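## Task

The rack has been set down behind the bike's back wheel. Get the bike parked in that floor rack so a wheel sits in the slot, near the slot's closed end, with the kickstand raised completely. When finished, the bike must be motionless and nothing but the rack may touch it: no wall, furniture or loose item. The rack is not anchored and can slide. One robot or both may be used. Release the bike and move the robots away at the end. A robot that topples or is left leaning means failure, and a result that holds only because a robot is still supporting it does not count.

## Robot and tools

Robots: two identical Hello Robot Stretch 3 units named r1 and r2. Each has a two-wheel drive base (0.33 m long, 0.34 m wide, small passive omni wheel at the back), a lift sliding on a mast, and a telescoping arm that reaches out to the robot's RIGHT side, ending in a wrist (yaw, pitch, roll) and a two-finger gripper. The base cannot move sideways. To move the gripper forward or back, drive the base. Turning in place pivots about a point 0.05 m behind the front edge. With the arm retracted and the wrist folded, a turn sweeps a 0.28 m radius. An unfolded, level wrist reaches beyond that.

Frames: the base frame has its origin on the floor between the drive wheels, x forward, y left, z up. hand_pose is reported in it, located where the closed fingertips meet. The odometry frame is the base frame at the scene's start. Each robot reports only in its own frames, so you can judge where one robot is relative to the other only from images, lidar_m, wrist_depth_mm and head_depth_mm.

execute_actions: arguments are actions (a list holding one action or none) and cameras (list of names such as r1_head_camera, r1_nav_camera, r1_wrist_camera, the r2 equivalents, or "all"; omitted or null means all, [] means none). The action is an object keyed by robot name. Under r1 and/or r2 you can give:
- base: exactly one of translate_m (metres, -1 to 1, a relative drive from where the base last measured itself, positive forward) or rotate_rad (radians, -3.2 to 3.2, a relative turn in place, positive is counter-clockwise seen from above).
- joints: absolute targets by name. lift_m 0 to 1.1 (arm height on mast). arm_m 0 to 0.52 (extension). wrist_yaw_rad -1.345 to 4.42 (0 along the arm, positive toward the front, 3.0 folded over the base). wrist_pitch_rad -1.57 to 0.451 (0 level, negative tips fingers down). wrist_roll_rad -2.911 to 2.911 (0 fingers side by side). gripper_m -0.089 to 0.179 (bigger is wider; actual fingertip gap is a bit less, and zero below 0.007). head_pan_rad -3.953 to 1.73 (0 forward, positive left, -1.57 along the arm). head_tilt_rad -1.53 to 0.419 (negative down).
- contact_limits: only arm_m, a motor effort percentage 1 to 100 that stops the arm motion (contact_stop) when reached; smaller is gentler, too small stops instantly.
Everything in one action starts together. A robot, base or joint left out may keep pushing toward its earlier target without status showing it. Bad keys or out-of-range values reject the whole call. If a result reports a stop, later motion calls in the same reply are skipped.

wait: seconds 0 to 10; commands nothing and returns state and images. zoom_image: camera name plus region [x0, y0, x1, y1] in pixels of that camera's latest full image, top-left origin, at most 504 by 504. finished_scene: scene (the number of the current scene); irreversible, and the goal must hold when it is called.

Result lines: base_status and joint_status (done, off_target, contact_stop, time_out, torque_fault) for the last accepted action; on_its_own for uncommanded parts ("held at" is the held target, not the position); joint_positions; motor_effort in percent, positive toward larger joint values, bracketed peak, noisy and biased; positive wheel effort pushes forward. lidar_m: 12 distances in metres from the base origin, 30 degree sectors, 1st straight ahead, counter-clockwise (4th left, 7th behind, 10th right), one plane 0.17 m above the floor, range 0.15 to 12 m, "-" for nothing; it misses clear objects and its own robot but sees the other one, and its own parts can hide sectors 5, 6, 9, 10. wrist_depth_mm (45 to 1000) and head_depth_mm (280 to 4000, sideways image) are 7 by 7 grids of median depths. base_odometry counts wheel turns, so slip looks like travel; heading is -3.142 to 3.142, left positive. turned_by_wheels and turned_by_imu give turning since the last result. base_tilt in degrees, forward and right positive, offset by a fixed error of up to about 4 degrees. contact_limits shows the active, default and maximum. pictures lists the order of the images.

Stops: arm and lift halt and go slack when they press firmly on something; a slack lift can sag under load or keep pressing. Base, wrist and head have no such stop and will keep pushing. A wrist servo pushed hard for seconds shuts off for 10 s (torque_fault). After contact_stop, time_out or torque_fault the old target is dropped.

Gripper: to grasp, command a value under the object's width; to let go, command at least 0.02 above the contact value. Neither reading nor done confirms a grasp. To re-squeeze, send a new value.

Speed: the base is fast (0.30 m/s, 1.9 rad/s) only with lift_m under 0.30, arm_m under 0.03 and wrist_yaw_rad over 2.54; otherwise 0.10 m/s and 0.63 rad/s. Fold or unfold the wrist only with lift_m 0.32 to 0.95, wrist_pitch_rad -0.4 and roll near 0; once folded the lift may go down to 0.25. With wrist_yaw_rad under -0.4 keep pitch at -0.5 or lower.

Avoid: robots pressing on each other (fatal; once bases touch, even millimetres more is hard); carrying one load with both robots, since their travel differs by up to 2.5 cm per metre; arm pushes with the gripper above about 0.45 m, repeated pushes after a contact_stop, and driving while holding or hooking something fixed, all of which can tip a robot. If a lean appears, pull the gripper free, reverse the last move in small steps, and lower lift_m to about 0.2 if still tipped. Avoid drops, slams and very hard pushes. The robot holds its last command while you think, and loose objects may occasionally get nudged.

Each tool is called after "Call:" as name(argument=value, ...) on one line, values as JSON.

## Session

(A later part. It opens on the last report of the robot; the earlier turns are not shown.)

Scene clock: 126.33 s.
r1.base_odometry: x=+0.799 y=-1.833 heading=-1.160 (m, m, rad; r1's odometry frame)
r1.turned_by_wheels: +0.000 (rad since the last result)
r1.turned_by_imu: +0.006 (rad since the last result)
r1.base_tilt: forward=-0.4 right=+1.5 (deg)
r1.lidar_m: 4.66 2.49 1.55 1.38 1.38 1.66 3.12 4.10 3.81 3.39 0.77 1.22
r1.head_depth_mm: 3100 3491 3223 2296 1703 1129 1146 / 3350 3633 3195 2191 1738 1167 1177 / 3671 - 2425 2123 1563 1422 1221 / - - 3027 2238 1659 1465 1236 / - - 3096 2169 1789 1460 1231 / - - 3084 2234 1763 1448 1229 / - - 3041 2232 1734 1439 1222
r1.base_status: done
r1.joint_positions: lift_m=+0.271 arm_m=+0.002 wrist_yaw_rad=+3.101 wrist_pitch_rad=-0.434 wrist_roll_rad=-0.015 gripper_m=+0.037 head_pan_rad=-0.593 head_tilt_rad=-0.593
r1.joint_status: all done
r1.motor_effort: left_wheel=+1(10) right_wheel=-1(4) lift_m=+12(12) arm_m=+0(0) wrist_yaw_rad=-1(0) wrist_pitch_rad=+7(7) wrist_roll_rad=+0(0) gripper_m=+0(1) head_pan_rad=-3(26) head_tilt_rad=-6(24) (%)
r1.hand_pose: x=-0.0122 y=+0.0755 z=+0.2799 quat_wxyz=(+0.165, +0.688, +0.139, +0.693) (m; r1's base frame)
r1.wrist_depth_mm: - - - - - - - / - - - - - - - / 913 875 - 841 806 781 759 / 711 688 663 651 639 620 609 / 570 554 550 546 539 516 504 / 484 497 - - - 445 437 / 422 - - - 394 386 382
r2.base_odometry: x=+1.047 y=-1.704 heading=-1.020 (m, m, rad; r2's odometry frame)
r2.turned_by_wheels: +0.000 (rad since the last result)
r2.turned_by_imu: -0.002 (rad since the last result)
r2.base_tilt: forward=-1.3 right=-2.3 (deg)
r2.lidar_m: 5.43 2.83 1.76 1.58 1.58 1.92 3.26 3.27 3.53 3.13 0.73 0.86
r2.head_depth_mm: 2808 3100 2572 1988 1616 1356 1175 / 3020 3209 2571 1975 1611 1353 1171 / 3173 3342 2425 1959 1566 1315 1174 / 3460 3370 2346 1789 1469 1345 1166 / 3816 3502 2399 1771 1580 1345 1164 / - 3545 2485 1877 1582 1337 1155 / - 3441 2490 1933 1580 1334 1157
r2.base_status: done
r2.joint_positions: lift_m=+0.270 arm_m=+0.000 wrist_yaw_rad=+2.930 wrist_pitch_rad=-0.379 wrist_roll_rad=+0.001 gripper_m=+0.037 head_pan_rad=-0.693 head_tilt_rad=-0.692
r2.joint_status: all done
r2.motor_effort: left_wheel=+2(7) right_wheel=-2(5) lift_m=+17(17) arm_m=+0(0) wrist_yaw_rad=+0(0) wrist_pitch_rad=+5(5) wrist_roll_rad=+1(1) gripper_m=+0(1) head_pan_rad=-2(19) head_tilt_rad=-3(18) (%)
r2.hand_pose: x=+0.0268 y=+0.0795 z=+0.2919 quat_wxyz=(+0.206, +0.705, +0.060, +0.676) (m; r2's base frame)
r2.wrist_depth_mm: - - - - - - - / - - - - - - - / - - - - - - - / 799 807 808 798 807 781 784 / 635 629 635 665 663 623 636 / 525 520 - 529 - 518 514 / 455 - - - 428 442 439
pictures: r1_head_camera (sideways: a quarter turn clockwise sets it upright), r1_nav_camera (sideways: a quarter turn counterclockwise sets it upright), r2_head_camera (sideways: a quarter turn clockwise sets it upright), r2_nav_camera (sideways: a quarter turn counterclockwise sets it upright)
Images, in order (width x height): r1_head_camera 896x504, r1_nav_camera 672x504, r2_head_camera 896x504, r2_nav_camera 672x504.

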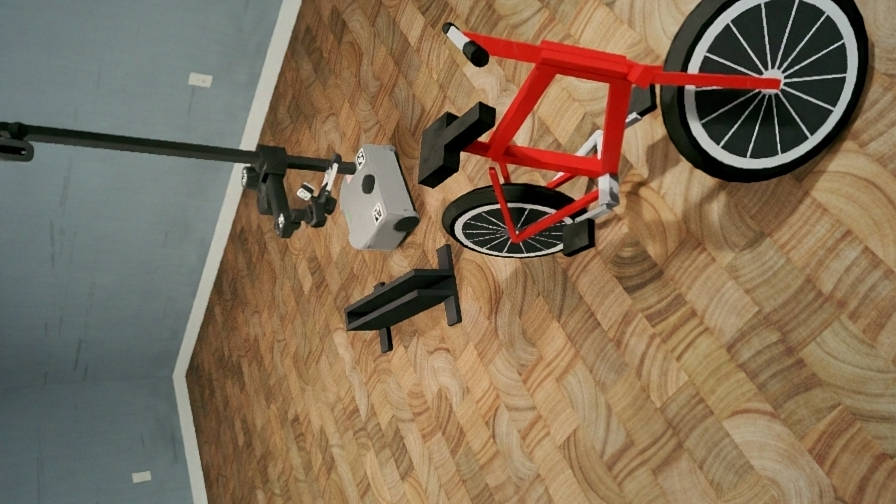

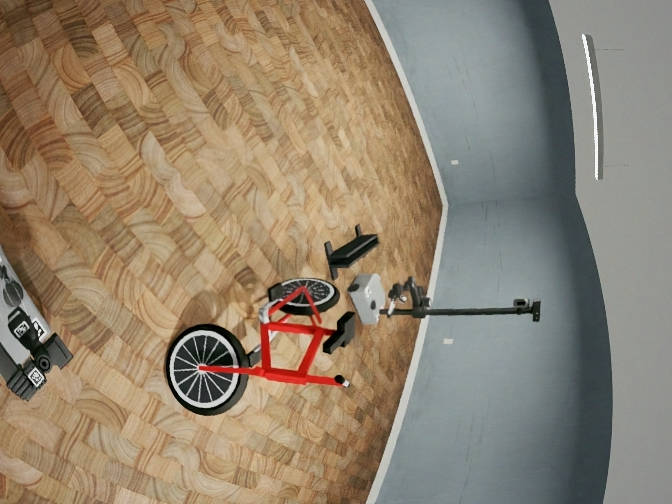

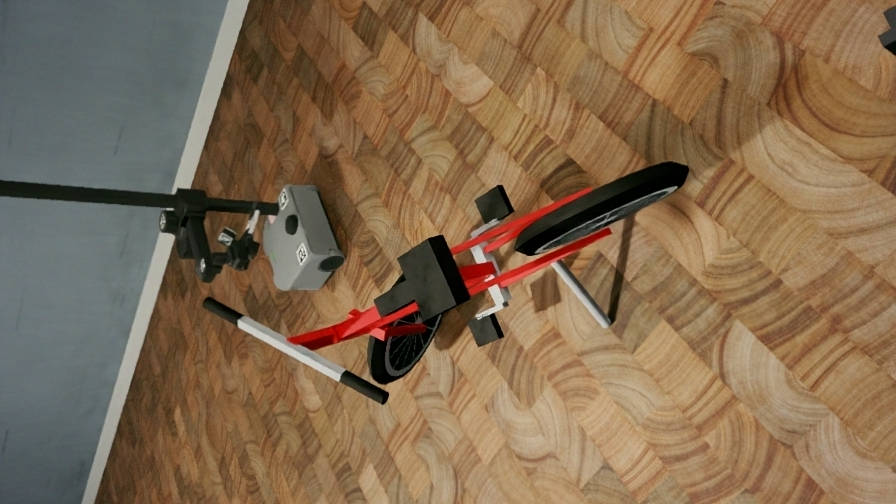

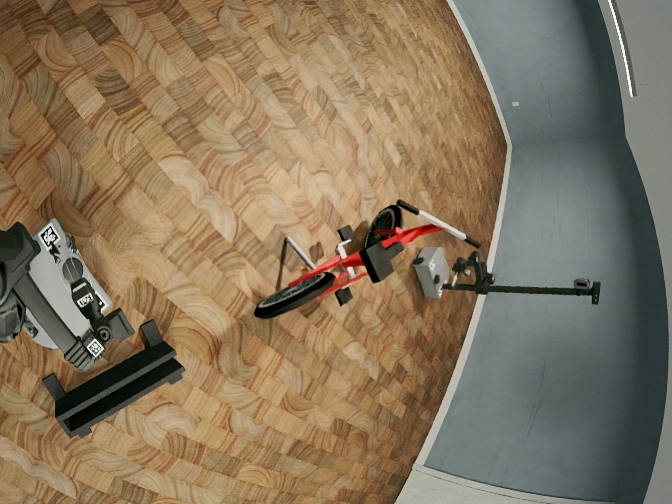

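Call:
execute_actions(actions=[{"r1": {"base": {"translate_m": 0.55}}, "r2": {"base": {"translate_m": 0.45}}}], cameras=[])

Call:
execute_actions(actions=[{"r1": {"base": {"rotate_rad": -0.22}}, "r2": {"base": {"rotate_rad": 0.5}}}], cameras=[])

Call:
execute_actions(actions=[{"r1": {"base": {"translate_m": 0.35}, "joints": {"head_pan_rad": -1.4, "head_tilt_rad": -0.9}}, "r2": {"base": {"translate_m": 0.35}}}], cameras=[])

Call:
execute_actions(actions=[{"r1": {"joints": {"lift_m": 0.5}}, "r2": {"base": {"rotate_rad": -0.75}, "joints": {"head_pan_rad": -1.3, "head_tilt_rad": -0.9}}}], cameras=["r1_head_camera", "r1_nav_camera", "r2_head_camera", "r2_nav_camera"])

Scene clock: 190.23 s.
r1.base_odometry: x=+1.019 y=-2.338 heading=-1.160 (m, m, rad; r1's odometry frame)
r1.turned_by_wheels: +0.000 (rad since the last result)
r1.turned_by_imu: +0.003 (rad since the last result)
r1.base_tilt: forward=-0.3 right=+1.5 (deg)
r1.lidar_m: 4.13 2.70 1.65 1.49 1.49 1.79 3.39 4.66 0.70 0.58 0.84 3.95
r1.head_depth_mm: 3028 3273 3229 2311 1747 1222 1198 / 3235 3456 3151 2315 1780 1386 1247 / 3440 3834 3140 2304 1787 1458 1247 / 3805 - 3103 2186 1768 1456 1236 / - - 3145 2244 1776 1443 1227 / - - 3080 2221 1750 1449 1233 / 3886 - 3092 2235 1755 1442 1226
r1.base_status: done
r1.joint_positions: lift_m=+0.271 arm_m=+0.002 wrist_yaw_rad=+3.101 wrist_pitch_rad=-0.434 wrist_roll_rad=-0.015 gripper_m=+0.037 head_pan_rad=-0.593 head_tilt_rad=-0.593
r1.joint_status: not commanded
r1.motor_effort: left_wheel=+1(10) right_wheel=+0(5) lift_m=+12(12) arm_m=+0(0) wrist_yaw_rad=-1(0) wrist_pitch_rad=+7(7) wrist_roll_rad=-1(0) gripper_m=+1(1) head_pan_rad=-4(3) head_tilt_rad=-5(5) (%)
r1.hand_pose: x=-0.0122 y=+0.0755 z=+0.2799 quat_wxyz=(+0.165, +0.688, +0.139, +0.693) (m; r1's base frame)
r1.wrist_depth_mm: - - - - - - - / - - - - - - - / 915 866 - 844 812 792 774 / 700 675 660 660 643 623 610 / 565 561 544 551 542 529 508 / 471 489 - - - 449 436 / 419 - - - 395 384 381
r2.base_odometry: x=+1.283 y=-2.087 heading=-1.019 (m, m, rad; r2's odometry frame)
r2.turned_by_wheels: +0.000 (rad since the last result)
r2.turned_by_imu: -0.002 (rad since the last result)
r2.base_tilt: forward=-1.5 right=-2.3 (deg)
r2.lidar_m: 4.99 3.00 1.86 1.66 1.67 2.01 3.70 3.72 3.45 0.57 0.62 0.89
r2.head_depth_mm: 2746 2990 2343 1810 1580 1213 1111 / 2932 3153 2540 1905 961 1272 1169 / 3153 3385 2442 1454 1533 1357 1171 / 3396 3586 2520 1965 1600 1347 1158 / 3692 3524 2495 1946 1590 1346 1163 / - 3521 2504 1926 1587 1342 1156 / - 3494 2481 1925 1578 1342 1156
r2.base_status: done
r2.joint_positions: lift_m=+0.270 arm_m=+0.000 wrist_yaw_rad=+2.930 wrist_pitch_rad=-0.379 wrist_roll_rad=+0.001 gripper_m=+0.037 head_pan_rad=-0.693 head_tilt_rad=-0.692
r2.joint_status: not commanded
r2.motor_effort: left_wheel=+2(9) right_wheel=-2(5) lift_m=+17(17) arm_m=+0(0) wrist_yaw_rad=+0(0) wrist_pitch_rad=+5(5) wrist_roll_rad=+1(1) gripper_m=+0(0) head_pan_rad=-2(3) head_tilt_rad=-3(3) (%)
r2.hand_pose: x=+0.0268 y=+0.0795 z=+0.2919 quat_wxyz=(+0.206, +0.705, +0.060, +0.676) (m; r2's base frame)
r2.wrist_depth_mm: - - - - - - - / - - - - - - - / - - - - - - - / 791 782 787 812 828 789 787 / 643 633 628 668 646 623 625 / 520 518 - 526 - 512 515 / 455 - - - 434 441 439
pictures: none
No camera images: the call's "cameras" was empty. Leave "cameras" out to get every camera's image.

Scene clock: 191.80 s.
r1.base_odometry: x=+1.019 y=-2.338 heading=-1.380 (m, m, rad; r1's odometry frame)
r1.turned_by_wheels: -0.220 (rad since the last result)
r1.turned_by_imu: -0.216 (rad since the last result)
r1.base_tilt: forward=-0.4 right=+1.5 (deg)
r1.lidar_m: 4.19 4.11 1.90 1.51 1.50 1.60 2.39 4.62 4.22 0.58 0.82 0.99
r1.head_depth_mm: 2742 2942 3106 2223 1121 1181 1228 / 2900 3161 3157 1938 1734 1275 1248 / 3026 3362 3118 2305 1408 1355 1245 / 3304 3589 3116 2265 1796 1462 1231 / 3412 3842 3127 2083 1775 1450 1238 / 3699 - 3141 2164 1768 1450 1220 / - - 3071 2234 1760 1437 1222
r1.base_status: done
r1.joint_positions: lift_m=+0.271 arm_m=+0.002 wrist_yaw_rad=+3.101 wrist_pitch_rad=-0.434 wrist_roll_rad=-0.015 gripper_m=+0.037 head_pan_rad=-0.593 head_tilt_rad=-0.593
r1.joint_status: not commanded
r1.motor_effort: left_wheel=+3(11) right_wheel=-2(7) lift_m=+12(12) arm_m=+0(0) wrist_yaw_rad=+0(1) wrist_pitch_rad=+7(7) wrist_roll_rad=-1(1) gripper_m=-1(0) head_pan_rad=-3(3) head_tilt_rad=-5(4) (%)
r1.hand_pose: x=-0.0122 y=+0.0755 z=+0.2799 quat_wxyz=(+0.165, +0.688, +0.139, +0.693) (m; r1's base frame)
r1.wrist_depth_mm: - - - - - - - / - - - - - - - / 884 887 - 813 809 788 765 / 686 688 654 653 635 624 617 / 564 545 554 550 540 523 512 / 478 492 - - - 450 435 / 421 - - - 392 386 382
r2.base_odometry: x=+1.283 y=-2.087 heading=-0.520 (m, m, rad; r2's odometry frame)
r2.turned_by_wheels: +0.500 (rad since the last result)
r2.turned_by_imu: +0.501 (rad since the last result)
r2.base_tilt: forward=-1.4 right=-2.3 (deg)
r2.lidar_m: 3.10 1.88 1.66 1.67 1.97 3.61 3.71 3.49 0.57 0.61 0.85 5.00
r2.head_depth_mm: - 3653 2588 1988 1571 1359 1173 / - 3641 2572 1975 1609 1363 1170 / - 3621 2514 1965 1602 1356 1168 / - 3550 2499 1952 1597 1350 1165 / - 3520 2507 1954 1586 1344 1163 / - 3464 2467 1932 1581 1337 1161 / - 3472 2451 1941 1566 1339 1160
r2.base_status: done
r2.joint_positions: lift_m=+0.270 arm_m=+0.000 wrist_yaw_rad=+2.930 wrist_pitch_rad=-0.379 wrist_roll_rad=+0.001 gripper_m=+0.037 head_pan_rad=-0.693 head_tilt_rad=-0.692
r2.joint_status: not commanded
r2.motor_effort: left_wheel=-2(6) right_wheel=+3(8) lift_m=+17(17) arm_m=+0(0) wrist_yaw_rad=+0(0) wrist_pitch_rad=+5(5) wrist_roll_rad=+1(1) gripper_m=+0(0) head_pan_rad=-3(3) head_tilt_rad=-3(3) (%)
r2.hand_pose: x=+0.0268 y=+0.0795 z=+0.2919 quat_wxyz=(+0.206, +0.705, +0.060, +0.676) (m; r2's base frame)
r2.wrist_depth_mm: - - - - - - - / - - - - - - - / - - - - - - - / 782 801 800 798 787 803 786 / 626 636 607 657 669 625 631 / 522 521 - 531 - 520 520 / 455 - - - 428 440 442
pictures: none
No camera images: the call's "cameras" was empty. Leave "cameras" out to get every camera's image.

Scene clock: 194.70 s.
r1.base_odometry: x=+1.085 y=-2.681 heading=-1.380 (m, m, rad; r1's odometry frame)
r1.turned_by_wheels: +0.000 (rad since the last result)
r1.turned_by_imu: +0.002 (rad since the last result)
r1.base_tilt: forward=-0.4 right=+1.4 (deg)
r1.lidar_m: 3.86 3.81 2.06 1.65 1.64 1.75 2.61 4.94 0.60 0.72 0.72 3.37
r1.head_depth_mm: 2949 2368 1956 1583 1136 1237 1120 / 2933 2358 1886 1566 1388 1252 1120 / 2820 2355 1915 1562 1365 1250 1133 / 2750 2348 1867 1183 1334 1247 1150 / 2759 1796 1725 1217 1338 1245 1120 / 2696 2156 1827 1246 1354 1240 1116 / 2687 2328 1913 1571 1398 1241 1107
r1.base_status: done
r1.joint_positions: lift_m=+0.271 arm_m=+0.002 wrist_yaw_rad=+3.101 wrist_pitch_rad=-0.434 wrist_roll_rad=-0.015 gripper_m=+0.037 head_pan_rad=-1.393 head_tilt_rad=-0.889
r1.joint_status: all done
r1.motor_effort: left_wheel=+2(13) right_wheel=-2(4) lift_m=+12(12) arm_m=+0(0) wrist_yaw_rad=-1(0) wrist_pitch_rad=+7(7) wrist_roll_rad=+0(0) gripper_m=+0(1) head_pan_rad=-3(42) head_tilt_rad=-8(34) (%)
r1.hand_pose: x=-0.0122 y=+0.0755 z=+0.2799 quat_wxyz=(+0.165, +0.688, +0.139, +0.693) (m; r1's base frame)
r1.wrist_depth_mm: - - - - - - - / - - - - - - - / 904 884 - 819 822 793 778 / 695 678 650 663 647 627 612 / 569 555 540 551 546 512 513 / 480 491 - - - 444 436 / 421 - - - 391 388 381
r2.base_odometry: x=+1.587 y=-2.261 heading=-0.520 (m, m, rad; r2's odometry frame)
r2.turned_by_wheels: +0.000 (rad since the last result)
r2.turned_by_imu: -0.001 (rad since the last result)
r2.base_tilt: forward=-1.4 right=-2.3 (deg)
r2.lidar_m: 2.91 1.76 1.56 1.56 1.85 3.41 4.05 0.79 0.76 0.83 3.79 4.67
r2.head_depth_mm: - 3688 2566 1979 1612 1369 1176 / - 3587 2532 1965 1601 1359 1174 / - 3570 2535 1964 1595 1351 1168 / - 3549 2547 1943 1599 1344 1162 / - 3511 2507 1930 1587 1342 1166 / - 3506 2478 1945 1584 1336 1155 / 3755 3470 2474 1915 1570 1335 1153
r2.base_status: done
r2.joint_positions: lift_m=+0.270 arm_m=+0.000 wrist_yaw_rad=+2.930 wrist_pitch_rad=-0.379 wrist_roll_rad=+0.001 gripper_m=+0.037 head_pan_rad=-0.693 head_tilt_rad=-0.692
r2.joint_status: not commanded
r2.motor_effort: left_wheel=-1(5) right_wheel=+2(9) lift_m=+17(17) arm_m=+0(0) wrist_yaw_rad=+1(0) wrist_pitch_rad=+5(5) wrist_roll_rad=+1(1) gripper_m=+0(0) head_pan_rad=-2(2) head_tilt_rad=-3(3) (%)
r2.hand_pose: x=+0.0268 y=+0.0795 z=+0.2919 quat_wxyz=(+0.206, +0.705, +0.060, +0.676) (m; r2's base frame)
r2.wrist_depth_mm: - - - - - - - / - - - - - - - / - - - - - - - / 796 815 806 818 800 813 786 / 644 641 622 654 669 633 619 / 515 528 - 524 - 518 513 / 460 - - - 427 437 441
pictures: none
No camera images: the call's "cameras" was empty. Leave "cameras" out to get every camera's image.

Scene clock: 197.63 s.
r1.base_odometry: x=+1.085 y=-2.681 heading=-1.380 (m, m, rad; r1's odometry frame)
r1.turned_by_wheels: +0.000 (rad since the last result)
r1.turned_by_imu: +0.000 (rad since the last result)
r1.base_tilt: forward=-0.5 right=+1.4 (deg)
r1.lidar_m: 3.88 3.82 2.06 1.65 1.64 1.75 2.62 4.95 0.60 0.73 0.72 3.38
r1.head_depth_mm: 2910 2402 1938 1577 1144 1240 1120 / 2904 2344 1894 1573 1403 1258 1150 / 2842 2360 1921 1578 1365 1254 1157 / 2815 2297 1920 1182 1340 1253 - / 2698 1643 1782 1215 1329 1244 1116 / 2718 2256 1808 1245 1347 1240 1106 / 2648 2345 1892 1584 1396 1230 1109
r1.base_status: not commanded
r1.joint_positions: lift_m=+0.499 arm_m=+0.002 wrist_yaw_rad=+3.101 wrist_pitch_rad=-0.434 wrist_roll_rad=-0.015 gripper_m=+0.037 head_pan_rad=-1.393 head_tilt_rad=-0.889
r1.joint_status: all done
r1.motor_effort: left_wheel=+2(2) right_wheel=-2(1) lift_m=+39(42) arm_m=+0(0) wrist_yaw_rad=-1(1) wrist_pitch_rad=+6(7) wrist_roll_rad=+0(0) gripper_m=+0(0) head_pan_rad=-3(4) head_tilt_rad=-8(7) (%)
r1.hand_pose: x=-0.0122 y=+0.0755 z=+0.5085 quat_wxyz=(+0.165, +0.688, +0.139, +0.693) (m; r1's base frame)
r1.wrist_depth_mm: - - - - - - - / - - - - - - - / - - - - - - - / - - - - - - 946 / 887 869 853 841 859 817 782 / 741 745 742 708 662 690 676 / 640 629 620 613 606 603 598
r2.base_odometry: x=+1.587 y=-2.261 heading=-1.270 (m, m, rad; r2's odometry frame)
r2.turned_by_wheels: -0.750 (rad since the last result)
r2.turned_by_imu: -0.752 (rad since the last result)
r2.base_tilt: forward=-1.4 right=-2.4 (deg)
r2.lidar_m: 4.78 4.65 2.05 1.58 1.57 1.66 2.42 4.03 4.21 0.76 0.78 1.10
r2.head_depth_mm: 2866 2338 1911 1640 1404 1242 1113 / 2827 2346 1911 1617 1381 1231 1122 / 2803 2325 1907 1301 1387 1229 1141 / 1442 2247 1778 1303 1369 1236 1137 / 2623 2288 1784 1345 1392 1229 1099 / 2700 2307 1862 1531 1388 1222 1094 / 2670 2254 1291 1497 1378 1218 1095
r2.base_status: done
r2.joint_positions: lift_m=+0.270 arm_m=+0.000 wrist_yaw_rad=+2.930 wrist_pitch_rad=-0.379 wrist_roll_rad=+0.001 gripper_m=+0.037 head_pan_rad=-1.293 head_tilt_rad=-0.889
r2.joint_status: all done
r2.motor_effort: left_wheel=+2(7) right_wheel=-3(7) lift_m=+17(17) arm_m=+0(0) wrist_yaw_rad=+0(0) wrist_pitch_rad=+5(5) wrist_roll_rad=+1(1) gripper_m=+1(0) head_pan_rad=-2(23) head_tilt_rad=-4(18) (%)
r2.hand_pose: x=+0.0268 y=+0.0795 z=+0.2919 quat_wxyz=(+0.206, +0.705, +0.060, +0.676) (m; r2's base frame)
r2.wrist_depth_mm: - - - - - - - / - - - - - - - / - - - - - - - / 819 811 794 823 803 794 788 / 628 627 633 652 653 608 624 / 521 518 - 530 - 514 522 / 455 - - - 431 441 438
pictures: r1_head_camera (sideways: a quarter turn clockwise sets it upright), r1_nav_camera (sideways: a quarter turn counterclockwise sets it upright), r2_head_camera (sideways: a quarter turn clockwise sets it upright), r2_nav_camera (sideways: a quarter turn counterclockwise sets it upright)
Images, in order (width x height): r1_head_camera 896x504, r1_nav_camera 672x504, r2_head_camera 896x504, r2_nav_camera 672x504.

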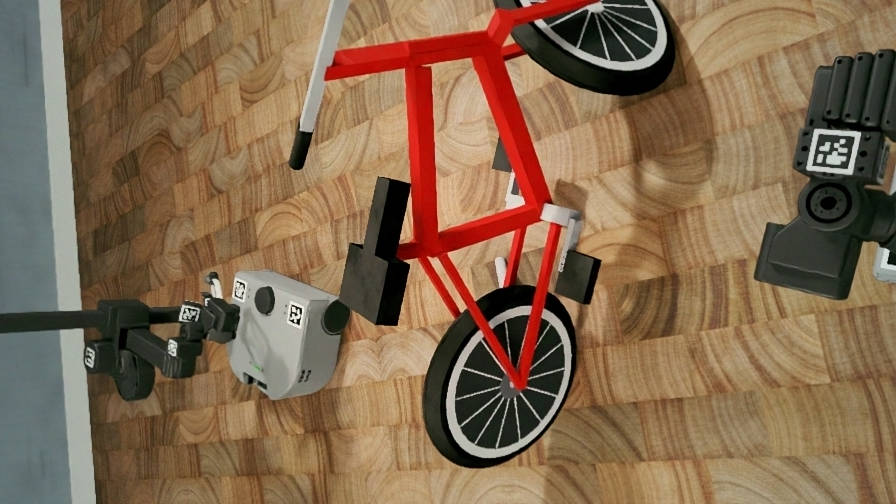

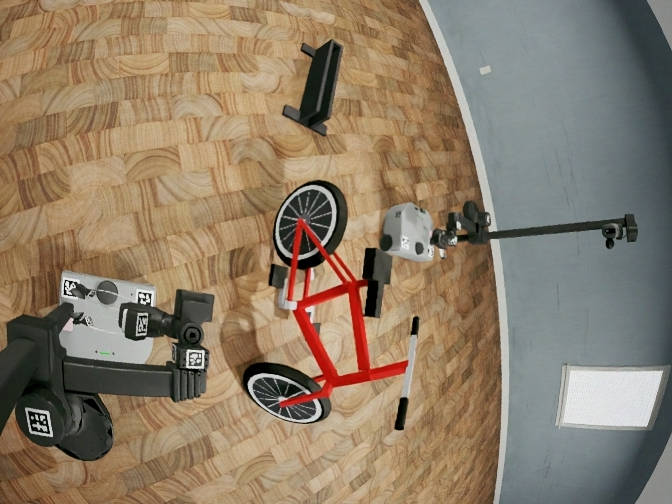

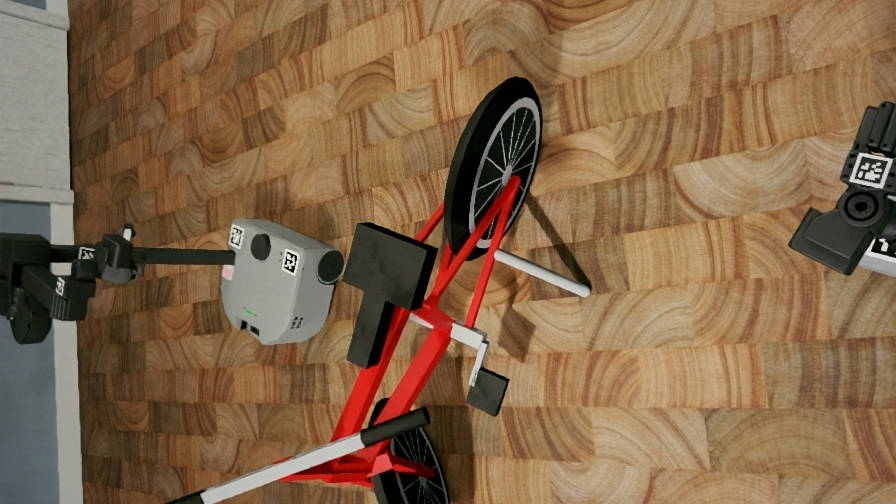

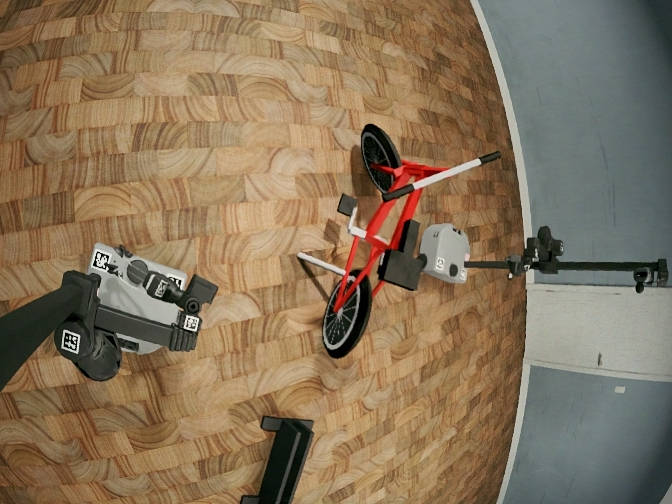

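Call:
execute_actions(actions=[{"r1": {"joints": {"wrist_yaw_rad": 0.0, "wrist_pitch_rad": -0.4, "gripper_m": 0.12}}, "r2": {"joints": {"lift_m": 0.5}}}], cameras=["r1_head_camera", "r1_wrist_camera"])

Call:
execute_actions(actions=[{"r1": {"joints": {"wrist_pitch_rad": 0.0, "lift_m": 0.3}}, "r2": {"joints": {"wrist_yaw_rad": 0.0, "wrist_pitch_rad": -0.4}}}], cameras=["r1_head_camera", "r1_wrist_camera", "r2_wrist_camera"])

Scene clock: 250.13 s.
r1.base_odometry: x=+1.085 y=-2.681 heading=-1.380 (m, m, rad; r1's odometry frame)
r1.turned_by_wheels: +0.000 (rad since the last result)
r1.turned_by_imu: -0.001 (rad since the last result)
r1.base_tilt: forward=-0.4 right=+1.4 (deg)
r1.lidar_m: 3.86 3.81 2.06 1.65 1.64 1.76 2.62 4.94 0.60 0.73 0.72 3.37
r1.head_depth_mm: 2986 2375 1944 1577 1143 1229 1129 / 2880 2362 1895 1575 1405 1239 1164 / 2838 2365 1932 1567 1376 1274 - / 2777 2337 1917 1188 1341 1243 1133 / 1445 2196 1782 1231 1334 1246 1108 / 2636 2308 1826 1248 1356 1243 1114 / 2708 2313 1916 1572 1403 1233 1110
r1.base_status: not commanded
r1.joint_positions: lift_m=+0.499 arm_m=+0.002 wrist_yaw_rad=+0.003 wrist_pitch_rad=-0.424 wrist_roll_rad=-0.015 gripper_m=+0.120 head_pan_rad=-1.393 head_tilt_rad=-0.889
r1.joint_status: all done
r1.motor_effort: left_wheel=+3(2) right_wheel=-1(1) lift_m=+40(40) arm_m=+0(0) wrist_yaw_rad=-2(4) wrist_pitch_rad=+11(12) wrist_roll_rad=+0(1) gripper_m=+0(79) head_pan_rad=-3(3) head_tilt_rad=-7(7) (%)
r1.hand_pose: x=-0.0208 y=-0.3704 z=+0.5107 quat_wxyz=(+0.697, +0.151, -0.686, -0.147) (m; r1's base frame)
r1.wrist_depth_mm: - - - - - - - / - - - - - - - / - - - - - - - / - 594 - 692 975 553 - / 849 636 577 788 831 637 815 / 742 716 696 721 694 572 691 / 651 636 627 628 605 596 602
r2.base_odometry: x=+1.587 y=-2.261 heading=-1.270 (m, m, rad; r2's odometry frame)
r2.turned_by_wheels: +0.000 (rad since the last result)
r2.turned_by_imu: -0.001 (rad since the last result)
r2.base_tilt: forward=-1.4 right=-2.3 (deg)
r2.lidar_m: 4.75 4.65 2.05 1.59 1.57 1.66 2.42 4.03 4.18 0.76 0.78 1.10
r2.head_depth_mm: 2862 2350 1907 1629 1413 1236 1123 / 2806 2327 1916 1616 1379 1239 1145 / 2791 2318 1909 1300 1390 1237 - / 1471 1892 1779 1299 1373 1238 1103 / 2631 2239 1787 1347 1393 1231 1099 / 2708 2284 1874 1528 1381 1225 1094 / 2705 2255 1287 1491 1386 1223 1093
r2.base_status: not commanded
r2.joint_positions: lift_m=+0.500 arm_m=+0.000 wrist_yaw_rad=+2.930 wrist_pitch_rad=-0.379 wrist_roll_rad=+0.001 gripper_m=+0.037 head_pan_rad=-1.293 head_tilt_rad=-0.889
r2.joint_status: all done
r2.motor_effort: left_wheel=+2(2) right_wheel=-3(2) lift_m=+33(35) arm_m=+0(0) wrist_yaw_rad=+1(0) wrist_pitch_rad=+5(5) wrist_roll_rad=+1(1) gripper_m=+0(0) head_pan_rad=-2(2) head_tilt_rad=-3(4) (%)
r2.hand_pose: x=+0.0268 y=+0.0795 z=+0.5210 quat_wxyz=(+0.206, +0.705, +0.060, +0.676) (m; r2's base frame)
r2.wrist_depth_mm: - - - - - - - / - - - - - - - / - - - - - - - / - - - - - - - / 988 - 968 - - 969 975 / 814 823 - 808 - 798 815 / 697 691 - 695 666 694 697
pictures: r1_head_camera (sideways: a quarter turn clockwise sets it upright), r1_wrist_camera
Images, in order (width x height): r1_head_camera 896x504, r1_wrist_camera 644x364.

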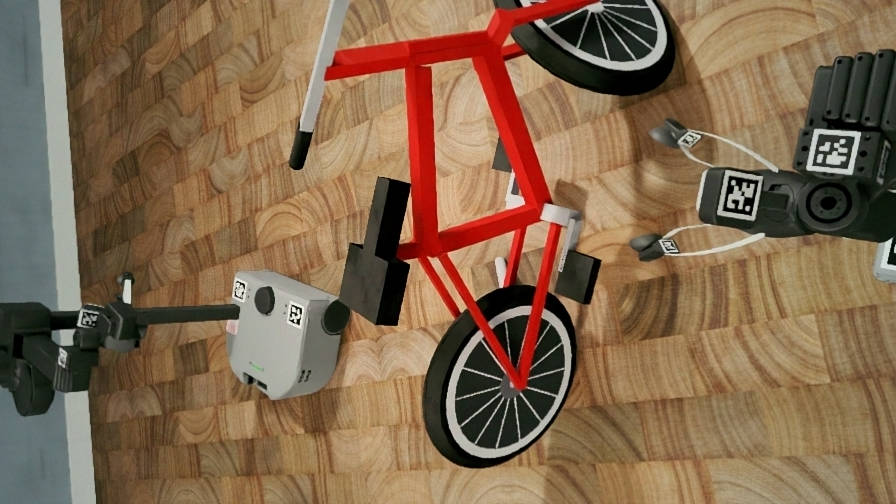

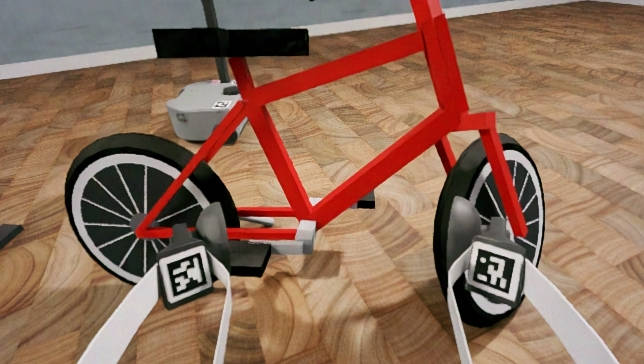

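Scene clock: 252.80 s.
r1.base_odometry: x=+1.085 y=-2.681 heading=-1.380 (m, m, rad; r1's odometry frame)
r1.turned_by_wheels: +0.000 (rad since the last result)
r1.turned_by_imu: +0.000 (rad since the last result)
r1.base_tilt: forward=-0.5 right=+1.4 (deg)
r1.lidar_m: 3.88 3.81 2.05 1.65 1.64 1.75 2.61 4.94 0.60 0.73 0.71 3.37
r1.head_depth_mm: 2935 2355 1937 1569 1142 1236 1117 / 2922 2362 1889 1560 1407 1257 1124 / 2885 2323 1916 1558 1368 1249 1142 / 2770 2384 1913 1180 1340 1247 1130 / 1466 1878 1770 1224 1339 1243 1110 / 2599 2327 1825 1251 1359 1236 1113 / 2643 2302 1884 1577 1395 1233 1108
r1.base_status: not commanded
r1.joint_positions: lift_m=+0.301 arm_m=+0.002 wrist_yaw_rad=+0.003 wrist_pitch_rad=-0.027 wrist_roll_rad=-0.015 gripper_m=+0.120 head_pan_rad=-1.393 head_tilt_rad=-0.889
r1.joint_status: all done
r1.motor_effort: left_wheel=+2(2) right_wheel=-2(2) lift_m=+12(38) arm_m=+0(0) wrist_yaw_rad=-1(3) wrist_pitch_rad=+13(13) wrist_roll_rad=+0(0) gripper_m=+0(1) head_pan_rad=-4(3) head_tilt_rad=-7(7) (%)
r1.hand_pose: x=-0.0207 y=-0.4022 z=+0.4085 quat_wxyz=(+0.713, +0.011, -0.701, -0.009) (m; r1's base frame)
r1.wrist_depth_mm: - - - - - - - / - - 497 - 486 - - / - - - - - - - / - 532 - - - 486 - / 533 519 - - - 458 - / 536 527 449 583 825 400 749 / 523 514 597 633 638 386 591
r2.base_odometry: x=+1.587 y=-2.261 heading=-1.270 (m, m, rad; r2's odometry frame)
r2.turned_by_wheels: +0.000 (rad since the last result)
r2.turned_by_imu: -0.001 (rad since the last result)
r2.base_tilt: forward=-1.4 right=-2.2 (deg)
r2.lidar_m: 4.76 4.65 2.05 1.59 1.57 1.66 2.42 4.02 4.20 0.76 0.78 1.10
r2.head_depth_mm: 2862 2335 1914 1625 1401 1242 1127 / 2810 2322 1914 1625 1381 1244 1142 / 2788 2301 1894 1299 1379 1259 - / 2715 1853 1780 1296 1371 1232 1116 / 2744 2227 1783 1343 1394 1232 1100 / 2692 2289 1876 1533 1380 1222 1101 / 2708 2287 1282 1497 1381 1222 1093
r2.base_status: not commanded
r2.joint_positions: lift_m=+0.500 arm_m=+0.000 wrist_yaw_rad=+0.003 wrist_pitch_rad=-0.413 wrist_roll_rad=+0.001 gripper_m=+0.037 head_pan_rad=-1.293 head_tilt_rad=-0.889
r2.joint_status: all done
r2.motor_effort: left_wheel=+2(2) right_wheel=-2(3) lift_m=+33(32) arm_m=+0(0) wrist_yaw_rad=-3(4) wrist_pitch_rad=+4(6) wrist_roll_rad=+1(1) gripper_m=+1(1) head_pan_rad=-3(2) head_tilt_rad=-4(4) (%)
r2.hand_pose: x=-0.0209 y=-0.3696 z=+0.5134 quat_wxyz=(+0.692, +0.146, -0.692, -0.144) (m; r2's base frame)
r2.wrist_depth_mm: - - - - - - - / 536 457 - - - - - / - 604 - - - - - / 735 724 670 606 - - - / 853 893 743 694 933 966 694 / 797 773 769 772 - 759 674 / 672 676 659 664 661 675 674
pictures: r1_head_camera (sideways: a quarter turn clockwise sets it upright), r1_wrist_camera, r2_wrist_camera
Images, in order (width x height): r1_head_camera 896x504, r1_wrist_camera 644x364, r2_wrist_camera 644x364.

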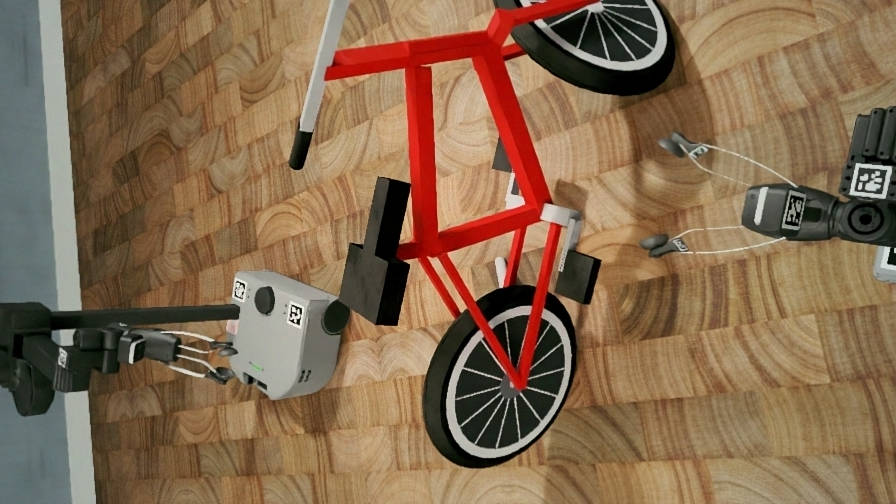

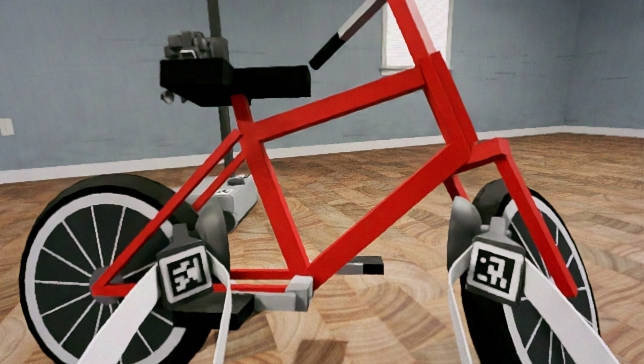

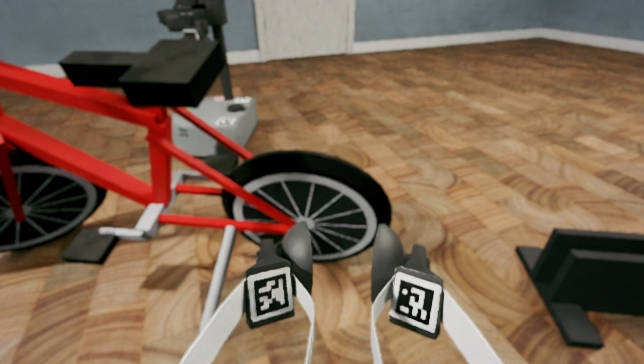

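Call:
execute_actions(actions=[{"r1": {"base": {"translate_m": 0.10}, "joints": {"arm_m": 0.2, "gripper_m": 0.09}}}], cameras=["r1_head_camera", "r1_wrist_camera"])

Scene clock: 278.73 s.
r1.base_odometry: x=+1.104 y=-2.779 heading=-1.379 (m, m, rad; r1's odometry frame)
r1.turned_by_wheels: +0.000 (rad since the last result)
r1.turned_by_imu: +0.000 (rad since the last result)
r1.base_tilt: forward=-0.4 right=+1.4 (deg)
r1.lidar_m: 3.77 3.72 2.15 1.68 1.68 1.80 2.69 5.03 0.64 0.69 0.72 3.33
r1.head_depth_mm: 2975 2398 1879 1614 1365 1230 1120 / 2893 2382 1925 1567 1370 1255 1127 / 2834 2353 1924 1160 1275 1197 1120 / 2738 2273 1792 1523 1333 1246 1126 / 1434 2197 1783 1244 1350 1238 1114 / 2682 2321 1910 1571 1349 1245 1110 / 2632 2323 1902 1614 1393 1243 1109
r1.base_status: done
r1.joint_positions: lift_m=+0.301 arm_m=+0.200 wrist_yaw_rad=+0.002 wrist_pitch_rad=-0.026 wrist_roll_rad=-0.015 gripper_m=+0.090 head_pan_rad=-1.393 head_tilt_rad=-0.889
r1.joint_status: all done
r1.motor_effort: left_wheel=+3(8) right_wheel=-2(3) lift_m=+12(12) arm_m=+4(4) wrist_yaw_rad=-1(2) wrist_pitch_rad=+12(13) wrist_roll_rad=+0(0) gripper_m=-1(80) head_pan_rad=-3(3) head_tilt_rad=-7(7) (%)
r1.hand_pose: x=-0.0210 y=-0.6002 z=+0.4086 quat_wxyz=(+0.713, +0.010, -0.702, -0.009) (m; r1's base frame)
r1.wrist_depth_mm: - - 276 - - - 291 / - - 308 311 - 297 288 / - - - 315 - - 313 / - - - - - - 313 / 336 335 - - - - 288 / 331 324 783 750 773 294 746 / 330 319 324 624 306 576 623
r2.base_odometry: x=+1.587 y=-2.261 heading=-1.270 (m, m, rad; r2's odometry frame)
r2.turned_by_wheels: +0.000 (rad since the last result)
r2.turned_by_imu: -0.001 (rad since the last result)
r2.base_tilt: forward=-1.3 right=-2.3 (deg)
r2.lidar_m: 4.76 4.65 2.05 1.59 1.57 1.66 2.42 4.04 4.20 0.76 0.78 1.10
r2.head_depth_mm: 2843 2377 1921 1627 1409 1241 1125 / 2835 2329 1909 1626 1379 1243 1145 / 2748 2312 1830 1301 1385 1257 - / 2725 1564 1701 1301 1371 1234 1117 / 2723 2299 1829 1345 1389 1232 1097 / 2707 2295 1875 1534 1390 1228 1096 / 2673 2279 1284 1491 1384 1217 1093
r2.base_status: not commanded
r2.joint_positions: lift_m=+0.500 arm_m=+0.000 wrist_yaw_rad=+0.003 wrist_pitch_rad=-0.413 wrist_roll_rad=+0.001 gripper_m=+0.037 head_pan_rad=-1.293 head_tilt_rad=-0.889
r2.joint_status: not commanded
r2.motor_effort: left_wheel=+2(2) right_wheel=-3(3) lift_m=+32(33) arm_m=+0(0) wrist_yaw_rad=-3(3) wrist_pitch_rad=+4(4) wrist_roll_rad=+1(1) gripper_m=+0(1) head_pan_rad=-2(2) head_tilt_rad=-4(4) (%)
r2.hand_pose: x=-0.0209 y=-0.3696 z=+0.5134 quat_wxyz=(+0.692, +0.146, -0.692, -0.144) (m; r2's base frame)
r2.wrist_depth_mm: - - - - - - - / 527 460 - - - - - / - 602 - - - - - / 736 718 658 605 - - - / 826 875 745 693 928 955 733 / 793 786 783 796 - 765 664 / 671 658 674 663 654 654 666
pictures: r1_head_camera (sideways: a quarter turn clockwise sets it upright), r1_wrist_camera
Images, in order (width x height): r1_head_camera 896x504, r1_wrist_camera 644x364.

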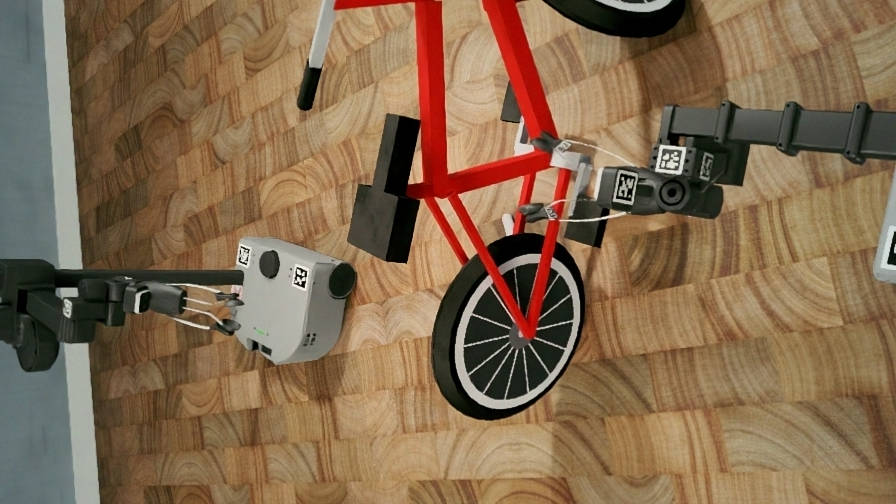

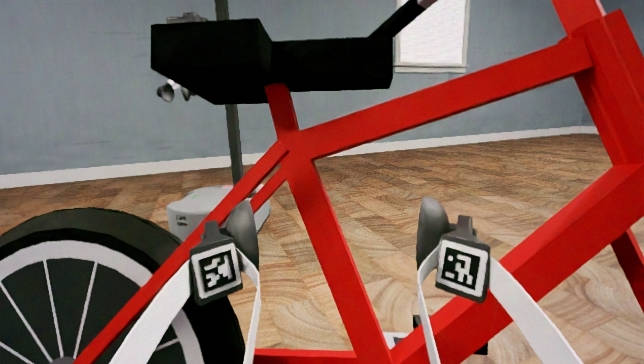

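Call:
execute_actions(actions=[{"r1": {"joints": {"arm_m": 0.31}, "contact_limits": {"arm_m": 15}}}], cameras=["r1_head_camera", "r1_wrist_camera"])

Scene clock: 288.73 s.
r1.base_odometry: x=+1.104 y=-2.779 heading=-1.379 (m, m, rad; r1's odometry frame)
r1.turned_by_wheels: +0.000 (rad since the last result)
r1.turned_by_imu: +0.000 (rad since the last result)
r1.base_tilt: forward=-0.4 right=+1.4 (deg)
r1.lidar_m: 3.78 3.70 2.15 1.68 1.68 1.80 2.69 5.05 0.64 0.70 0.72 3.34
r1.head_depth_mm: 2948 2395 1895 1613 1371 1238 1128 / 2904 2395 1959 1573 1344 1255 1118 / 2786 2349 1934 1133 1255 1251 1119 / 2763 2294 1793 1534 1331 1251 1122 / 1430 2218 1791 1233 1339 1241 1109 / 2670 2316 1899 1593 1353 1236 1109 / 2633 2322 1905 1607 1408 1233 1106
r1.base_status: not commanded
r1.joint_positions: lift_m=+0.301 arm_m=+0.310 wrist_yaw_rad=+0.002 wrist_pitch_rad=-0.026 wrist_roll_rad=-0.015 gripper_m=+0.090 head_pan_rad=-1.393 head_tilt_rad=-0.889
r1.joint_status: all done
r1.motor_effort: left_wheel=+2(2) right_wheel=-1(1) lift_m=+12(12) arm_m=+4(3) wrist_yaw_rad=-2(1) wrist_pitch_rad=+13(12) wrist_roll_rad=+0(1) gripper_m=+0(0) head_pan_rad=-3(4) head_tilt_rad=-7(8) (%)
r1.contact_limits: arm_m 15 (drawing in: default 22, maximum 37; extending or still: default 31, maximum 50)
r1.hand_pose: x=-0.0210 y=-0.7102 z=+0.4086 quat_wxyz=(+0.713, +0.010, -0.702, -0.009) (m; r1's base frame)
r1.wrist_depth_mm: 176 170 189 204 200 - - / - 227 218 229 - 197 192 / - - - 228 203 - - / - - 242 210 - - - / - - 211 225 - - - / 233 211 777 209 768 785 791 / 219 226 653 207 635 629 204
r2.base_odometry: x=+1.587 y=-2.261 heading=-1.270 (m, m, rad; r2's odometry frame)
r2.turned_by_wheels: +0.000 (rad since the last result)
r2.turned_by_imu: -0.001 (rad since the last result)
r2.base_tilt: forward=-1.4 right=-2.4 (deg)
r2.lidar_m: 4.76 4.63 2.05 1.58 1.57 1.66 2.42 4.04 4.22 0.76 0.78 1.10
r2.head_depth_mm: 2827 2335 1931 1622 1412 1243 1122 / 2834 2330 1910 1612 1376 1240 1148 / 2740 2313 1856 1296 1383 1256 - / 2726 1837 1702 1302 1368 1239 1122 / 2719 2299 1843 1345 1389 1233 1104 / 2689 2271 1883 1535 1386 1227 1094 / 2694 2264 1284 1491 1380 1218 1093
r2.base_status: not commanded
r2.joint_positions: lift_m=+0.500 arm_m=+0.000 wrist_yaw_rad=+0.003 wrist_pitch_rad=-0.413 wrist_roll_rad=+0.001 gripper_m=+0.037 head_pan_rad=-1.293 head_tilt_rad=-0.889
r2.joint_status: not commanded
r2.motor_effort: left_wheel=+2(2) right_wheel=-3(3) lift_m=+32(33) arm_m=+0(0) wrist_yaw_rad=-3(3) wrist_pitch_rad=+4(4) wrist_roll_rad=+1(1) gripper_m=+1(1) head_pan_rad=-3(3) head_tilt_rad=-4(4) (%)
r2.hand_pose: x=-0.0209 y=-0.3696 z=+0.5134 quat_wxyz=(+0.692, +0.146, -0.692, -0.144) (m; r2's base frame)
r2.wrist_depth_mm: - - - - - - - / 535 460 - - - - - / - 601 - - - - - / 734 738 651 607 - - - / 840 888 784 699 942 932 709 / 796 776 790 767 - 792 686 / 684 660 659 682 630 671 645
pictures: r1_head_camera (sideways: a quarter turn clockwise sets it upright), r1_wrist_camera
Images, in order (width x height): r1_head_camera 896x504, r1_wrist_camera 644x364.

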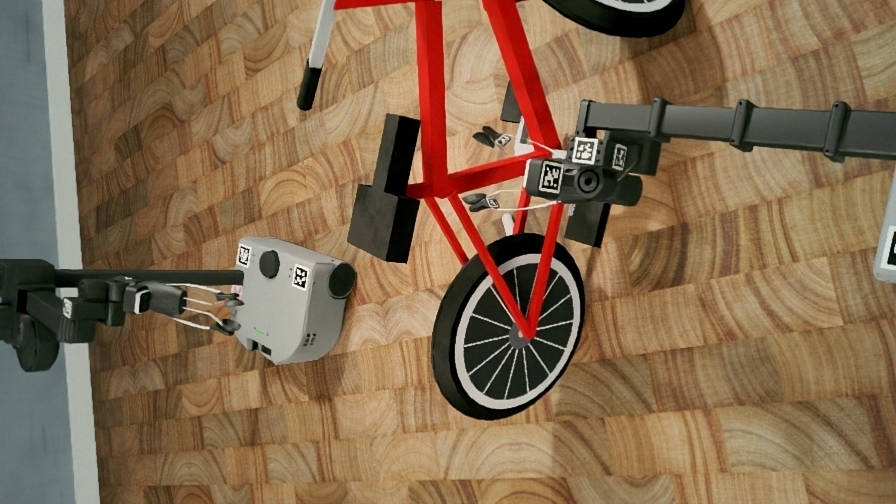

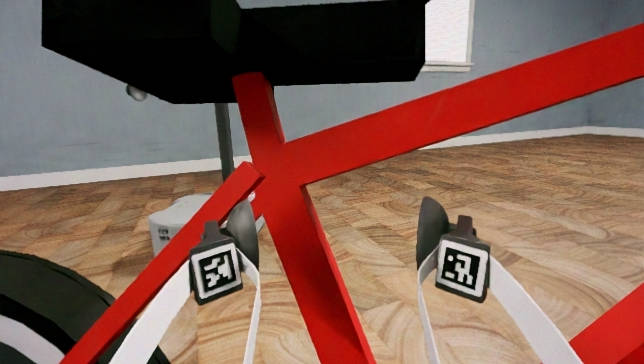

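Call:
execute_actions(actions=[{"r1": {"joints": {"lift_m": 0.245}}}], cameras=["r1_wrist_camera"])

Call:
execute_actions(actions=[{"r1": {"joints": {"arm_m": 0.35}, "contact_limits": {"arm_m": 15}}}], cameras=["r1_head_camera", "r1_wrist_camera"])

Scene clock: 302.03 s.
r1.base_odometry: x=+1.104 y=-2.779 heading=-1.379 (m, m, rad; r1's odometry frame)
r1.turned_by_wheels: +0.000 (rad since the last result)
r1.turned_by_imu: +0.000 (rad since the last result)
r1.base_tilt: forward=-0.4 right=+1.4 (deg)
r1.lidar_m: 3.79 3.73 2.14 1.68 1.68 1.79 2.69 5.04 0.64 0.70 0.72 3.32
r1.head_depth_mm: 2899 2374 1898 1625 1368 1232 1121 / 2921 2384 1914 1581 1366 1256 1127 / 2805 2344 1933 1157 1280 1229 1120 / 2736 2264 1799 1531 1330 1245 1122 / 1429 2174 1767 1236 1332 1248 1110 / 2666 2317 1888 1579 1355 1245 1107 / 2662 2290 1897 1612 1407 1233 1104
r1.base_status: not commanded
r1.joint_positions: lift_m=+0.246 arm_m=+0.310 wrist_yaw_rad=+0.002 wrist_pitch_rad=-0.026 wrist_roll_rad=-0.015 gripper_m=+0.090 head_pan_rad=-1.393 head_tilt_rad=-0.889
r1.joint_status: all done
r1.motor_effort: left_wheel=+2(2) right_wheel=-2(2) lift_m=+12(13) arm_m=+4(4) wrist_yaw_rad=-3(2) wrist_pitch_rad=+12(12) wrist_roll_rad=+0(1) gripper_m=+0(0) head_pan_rad=-3(3) head_tilt_rad=-6(6) (%)
r1.hand_pose: x=-0.0210 y=-0.7102 z=+0.3536 quat_wxyz=(+0.713, +0.010, -0.702, -0.009) (m; r1's base frame)
r1.wrist_depth_mm: - - 229 - 189 186 - / - - 202 196 - - - / - - 198 - - - - / - 875 - 197 - - - / 213 259 892 195 - - 953 / 181 216 705 194 679 701 188 / 202 204 586 538 520 324 174
r2.base_odometry: x=+1.587 y=-2.261 heading=-1.270 (m, m, rad; r2's odometry frame)
r2.turned_by_wheels: +0.000 (rad since the last result)
r2.turned_by_imu: -0.001 (rad since the last result)
r2.base_tilt: forward=-1.4 right=-2.3 (deg)
r2.lidar_m: 4.77 4.65 2.06 1.58 1.57 1.67 2.42 4.03 4.20 0.76 0.78 1.10
r2.head_depth_mm: 2838 2350 1918 1621 1410 1242 1133 / 2822 2323 1911 1624 1381 1234 1144 / 2750 2304 1848 1297 1385 1259 - / 2763 1719 1700 1294 1368 1231 1121 / 2733 2294 1836 1346 1385 1234 1104 / 2691 2293 1901 1528 1387 1224 1100 / 2689 2258 1281 1500 1384 1217 1093
r2.base_status: not commanded
r2.joint_positions: lift_m=+0.500 arm_m=+0.000 wrist_yaw_rad=+0.003 wrist_pitch_rad=-0.413 wrist_roll_rad=+0.001 gripper_m=+0.037 head_pan_rad=-1.293 head_tilt_rad=-0.889
r2.joint_status: not commanded
r2.motor_effort: left_wheel=+2(2) right_wheel=-3(3) lift_m=+32(32) arm_m=+0(0) wrist_yaw_rad=-3(2) wrist_pitch_rad=+4(4) wrist_roll_rad=+1(1) gripper_m=+1(0) head_pan_rad=-2(2) head_tilt_rad=-4(4) (%)
r2.hand_pose: x=-0.0209 y=-0.3696 z=+0.5134 quat_wxyz=(+0.692, +0.146, -0.692, -0.144) (m; r2's base frame)
r2.wrist_depth_mm: - - - - - - - / 534 455 - - - - - / - 605 - - - - - / 731 704 653 617 - - - / 842 876 786 690 949 937 720 / 789 788 782 764 - 793 686 / 658 664 653 659 660 659 672
pictures: r1_wrist_camera
Images, in order (width x height): r1_wrist_camera 644x364.

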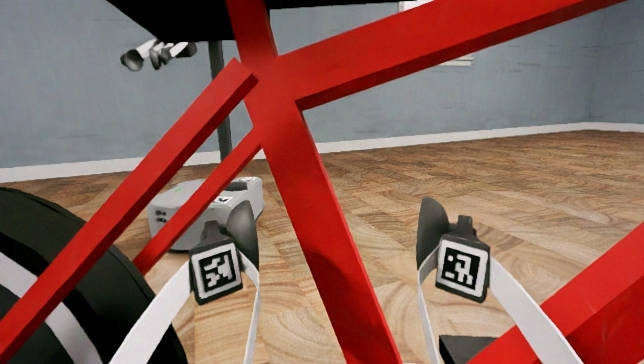

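Scene clock: 303.40 s.
r1.base_odometry: x=+1.104 y=-2.779 heading=-1.379 (m, m, rad; r1's odometry frame)
r1.turned_by_wheels: +0.000 (rad since the last result)
r1.turned_by_imu: +0.000 (rad since the last result)
r1.base_tilt: forward=-0.4 right=+1.4 (deg)
r1.lidar_m: 3.75 3.70 2.14 1.68 1.68 1.80 2.69 5.02 0.64 0.70 0.72 3.34
r1.head_depth_mm: 2920 2378 1902 1618 1381 1230 1129 / 2866 2373 1933 1574 1344 1257 1119 / 2814 2341 1931 1150 1287 1245 1121 / 2781 2262 1799 1527 1325 1244 1130 / 1427 2199 1787 1245 1334 1245 1111 / 2684 2331 1911 1587 1360 1238 1109 / 2668 2325 1892 1619 1403 1239 1108
r1.base_status: not commanded
r1.joint_positions: lift_m=+0.246 arm_m=+0.350 wrist_yaw_rad=+0.002 wrist_pitch_rad=-0.026 wrist_roll_rad=-0.015 gripper_m=+0.090 head_pan_rad=-1.393 head_tilt_rad=-0.889
r1.joint_status: all done
r1.motor_effort: left_wheel=+3(3) right_wheel=-1(2) lift_m=+12(12) arm_m=+4(6) wrist_yaw_rad=-3(1) wrist_pitch_rad=+12(12) wrist_roll_rad=+0(0) gripper_m=-1(1) head_pan_rad=-4(3) head_tilt_rad=-7(7) (%)
r1.contact_limits: arm_m 15 (drawing in: default 22, maximum 37; extending or still: default 31, maximum 50)
r1.hand_pose: x=-0.0210 y=-0.7502 z=+0.3536 quat_wxyz=(+0.713, +0.010, -0.702, -0.009) (m; r1's base frame)
r1.wrist_depth_mm: - 548 167 157 152 152 - / - - 159 157 - - - / - 130 160 - - - - / - 140 219 177 - - - / 136 855 818 157 - - 951 / 179 715 698 156 691 705 696 / 170 525 580 155 540 550 346
r2.base_odometry: x=+1.587 y=-2.261 heading=-1.270 (m, m, rad; r2's odometry frame)
r2.turned_by_wheels: +0.000 (rad since the last result)
r2.turned_by_imu: +0.000 (rad since the last result)
r2.base_tilt: forward=-1.3 right=-2.2 (deg)
r2.lidar_m: 4.79 4.64 2.05 1.58 1.57 1.66 2.42 4.03 4.17 0.76 0.78 1.10
r2.head_depth_mm: 2862 2350 1916 1624 1404 1242 1131 / 2830 2344 1912 1612 1378 1237 1141 / 2725 2307 1858 1299 1377 1257 - / 2770 1724 1718 1299 1377 1234 1121 / 2741 2310 1800 1341 1395 1233 1103 / 2685 2289 1881 1533 1387 1225 1098 / 2702 2280 1284 1497 1383 1222 1098
r2.base_status: not commanded
r2.joint_positions: lift_m=+0.500 arm_m=+0.000 wrist_yaw_rad=+0.003 wrist_pitch_rad=-0.413 wrist_roll_rad=+0.001 gripper_m=+0.037 head_pan_rad=-1.293 head_tilt_rad=-0.889
r2.joint_status: not commanded
r2.motor_effort: left_wheel=+2(2) right_wheel=-3(3) lift_m=+32(33) arm_m=+0(0) wrist_yaw_rad=-3(2) wrist_pitch_rad=+4(4) wrist_roll_rad=+1(1) gripper_m=+0(0) head_pan_rad=-2(2) head_tilt_rad=-4(4) (%)
r2.hand_pose: x=-0.0209 y=-0.3696 z=+0.5134 quat_wxyz=(+0.692, +0.146, -0.692, -0.144) (m; r2's base frame)
r2.wrist_depth_mm: - - - - - - - / 531 459 - - - - - / - 603 - - - - - / 757 732 644 608 - - - / 834 890 755 694 931 949 713 / 806 793 791 791 - 781 686 / 676 685 679 669 653 670 684
pictures: r1_head_camera (sideways: a quarter turn clockwise sets it upright), r1_wrist_camera
Images, in order (width x height): r1_head_camera 896x504, r1_wrist_camera 644x364.

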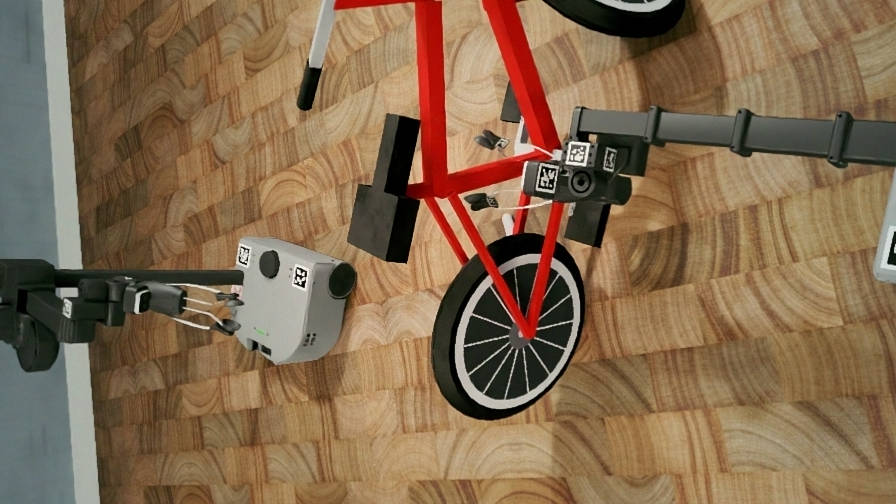

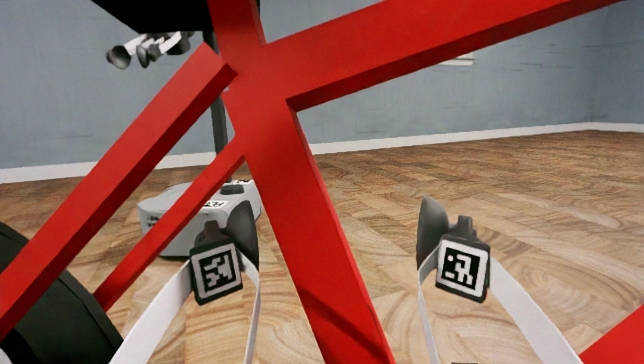

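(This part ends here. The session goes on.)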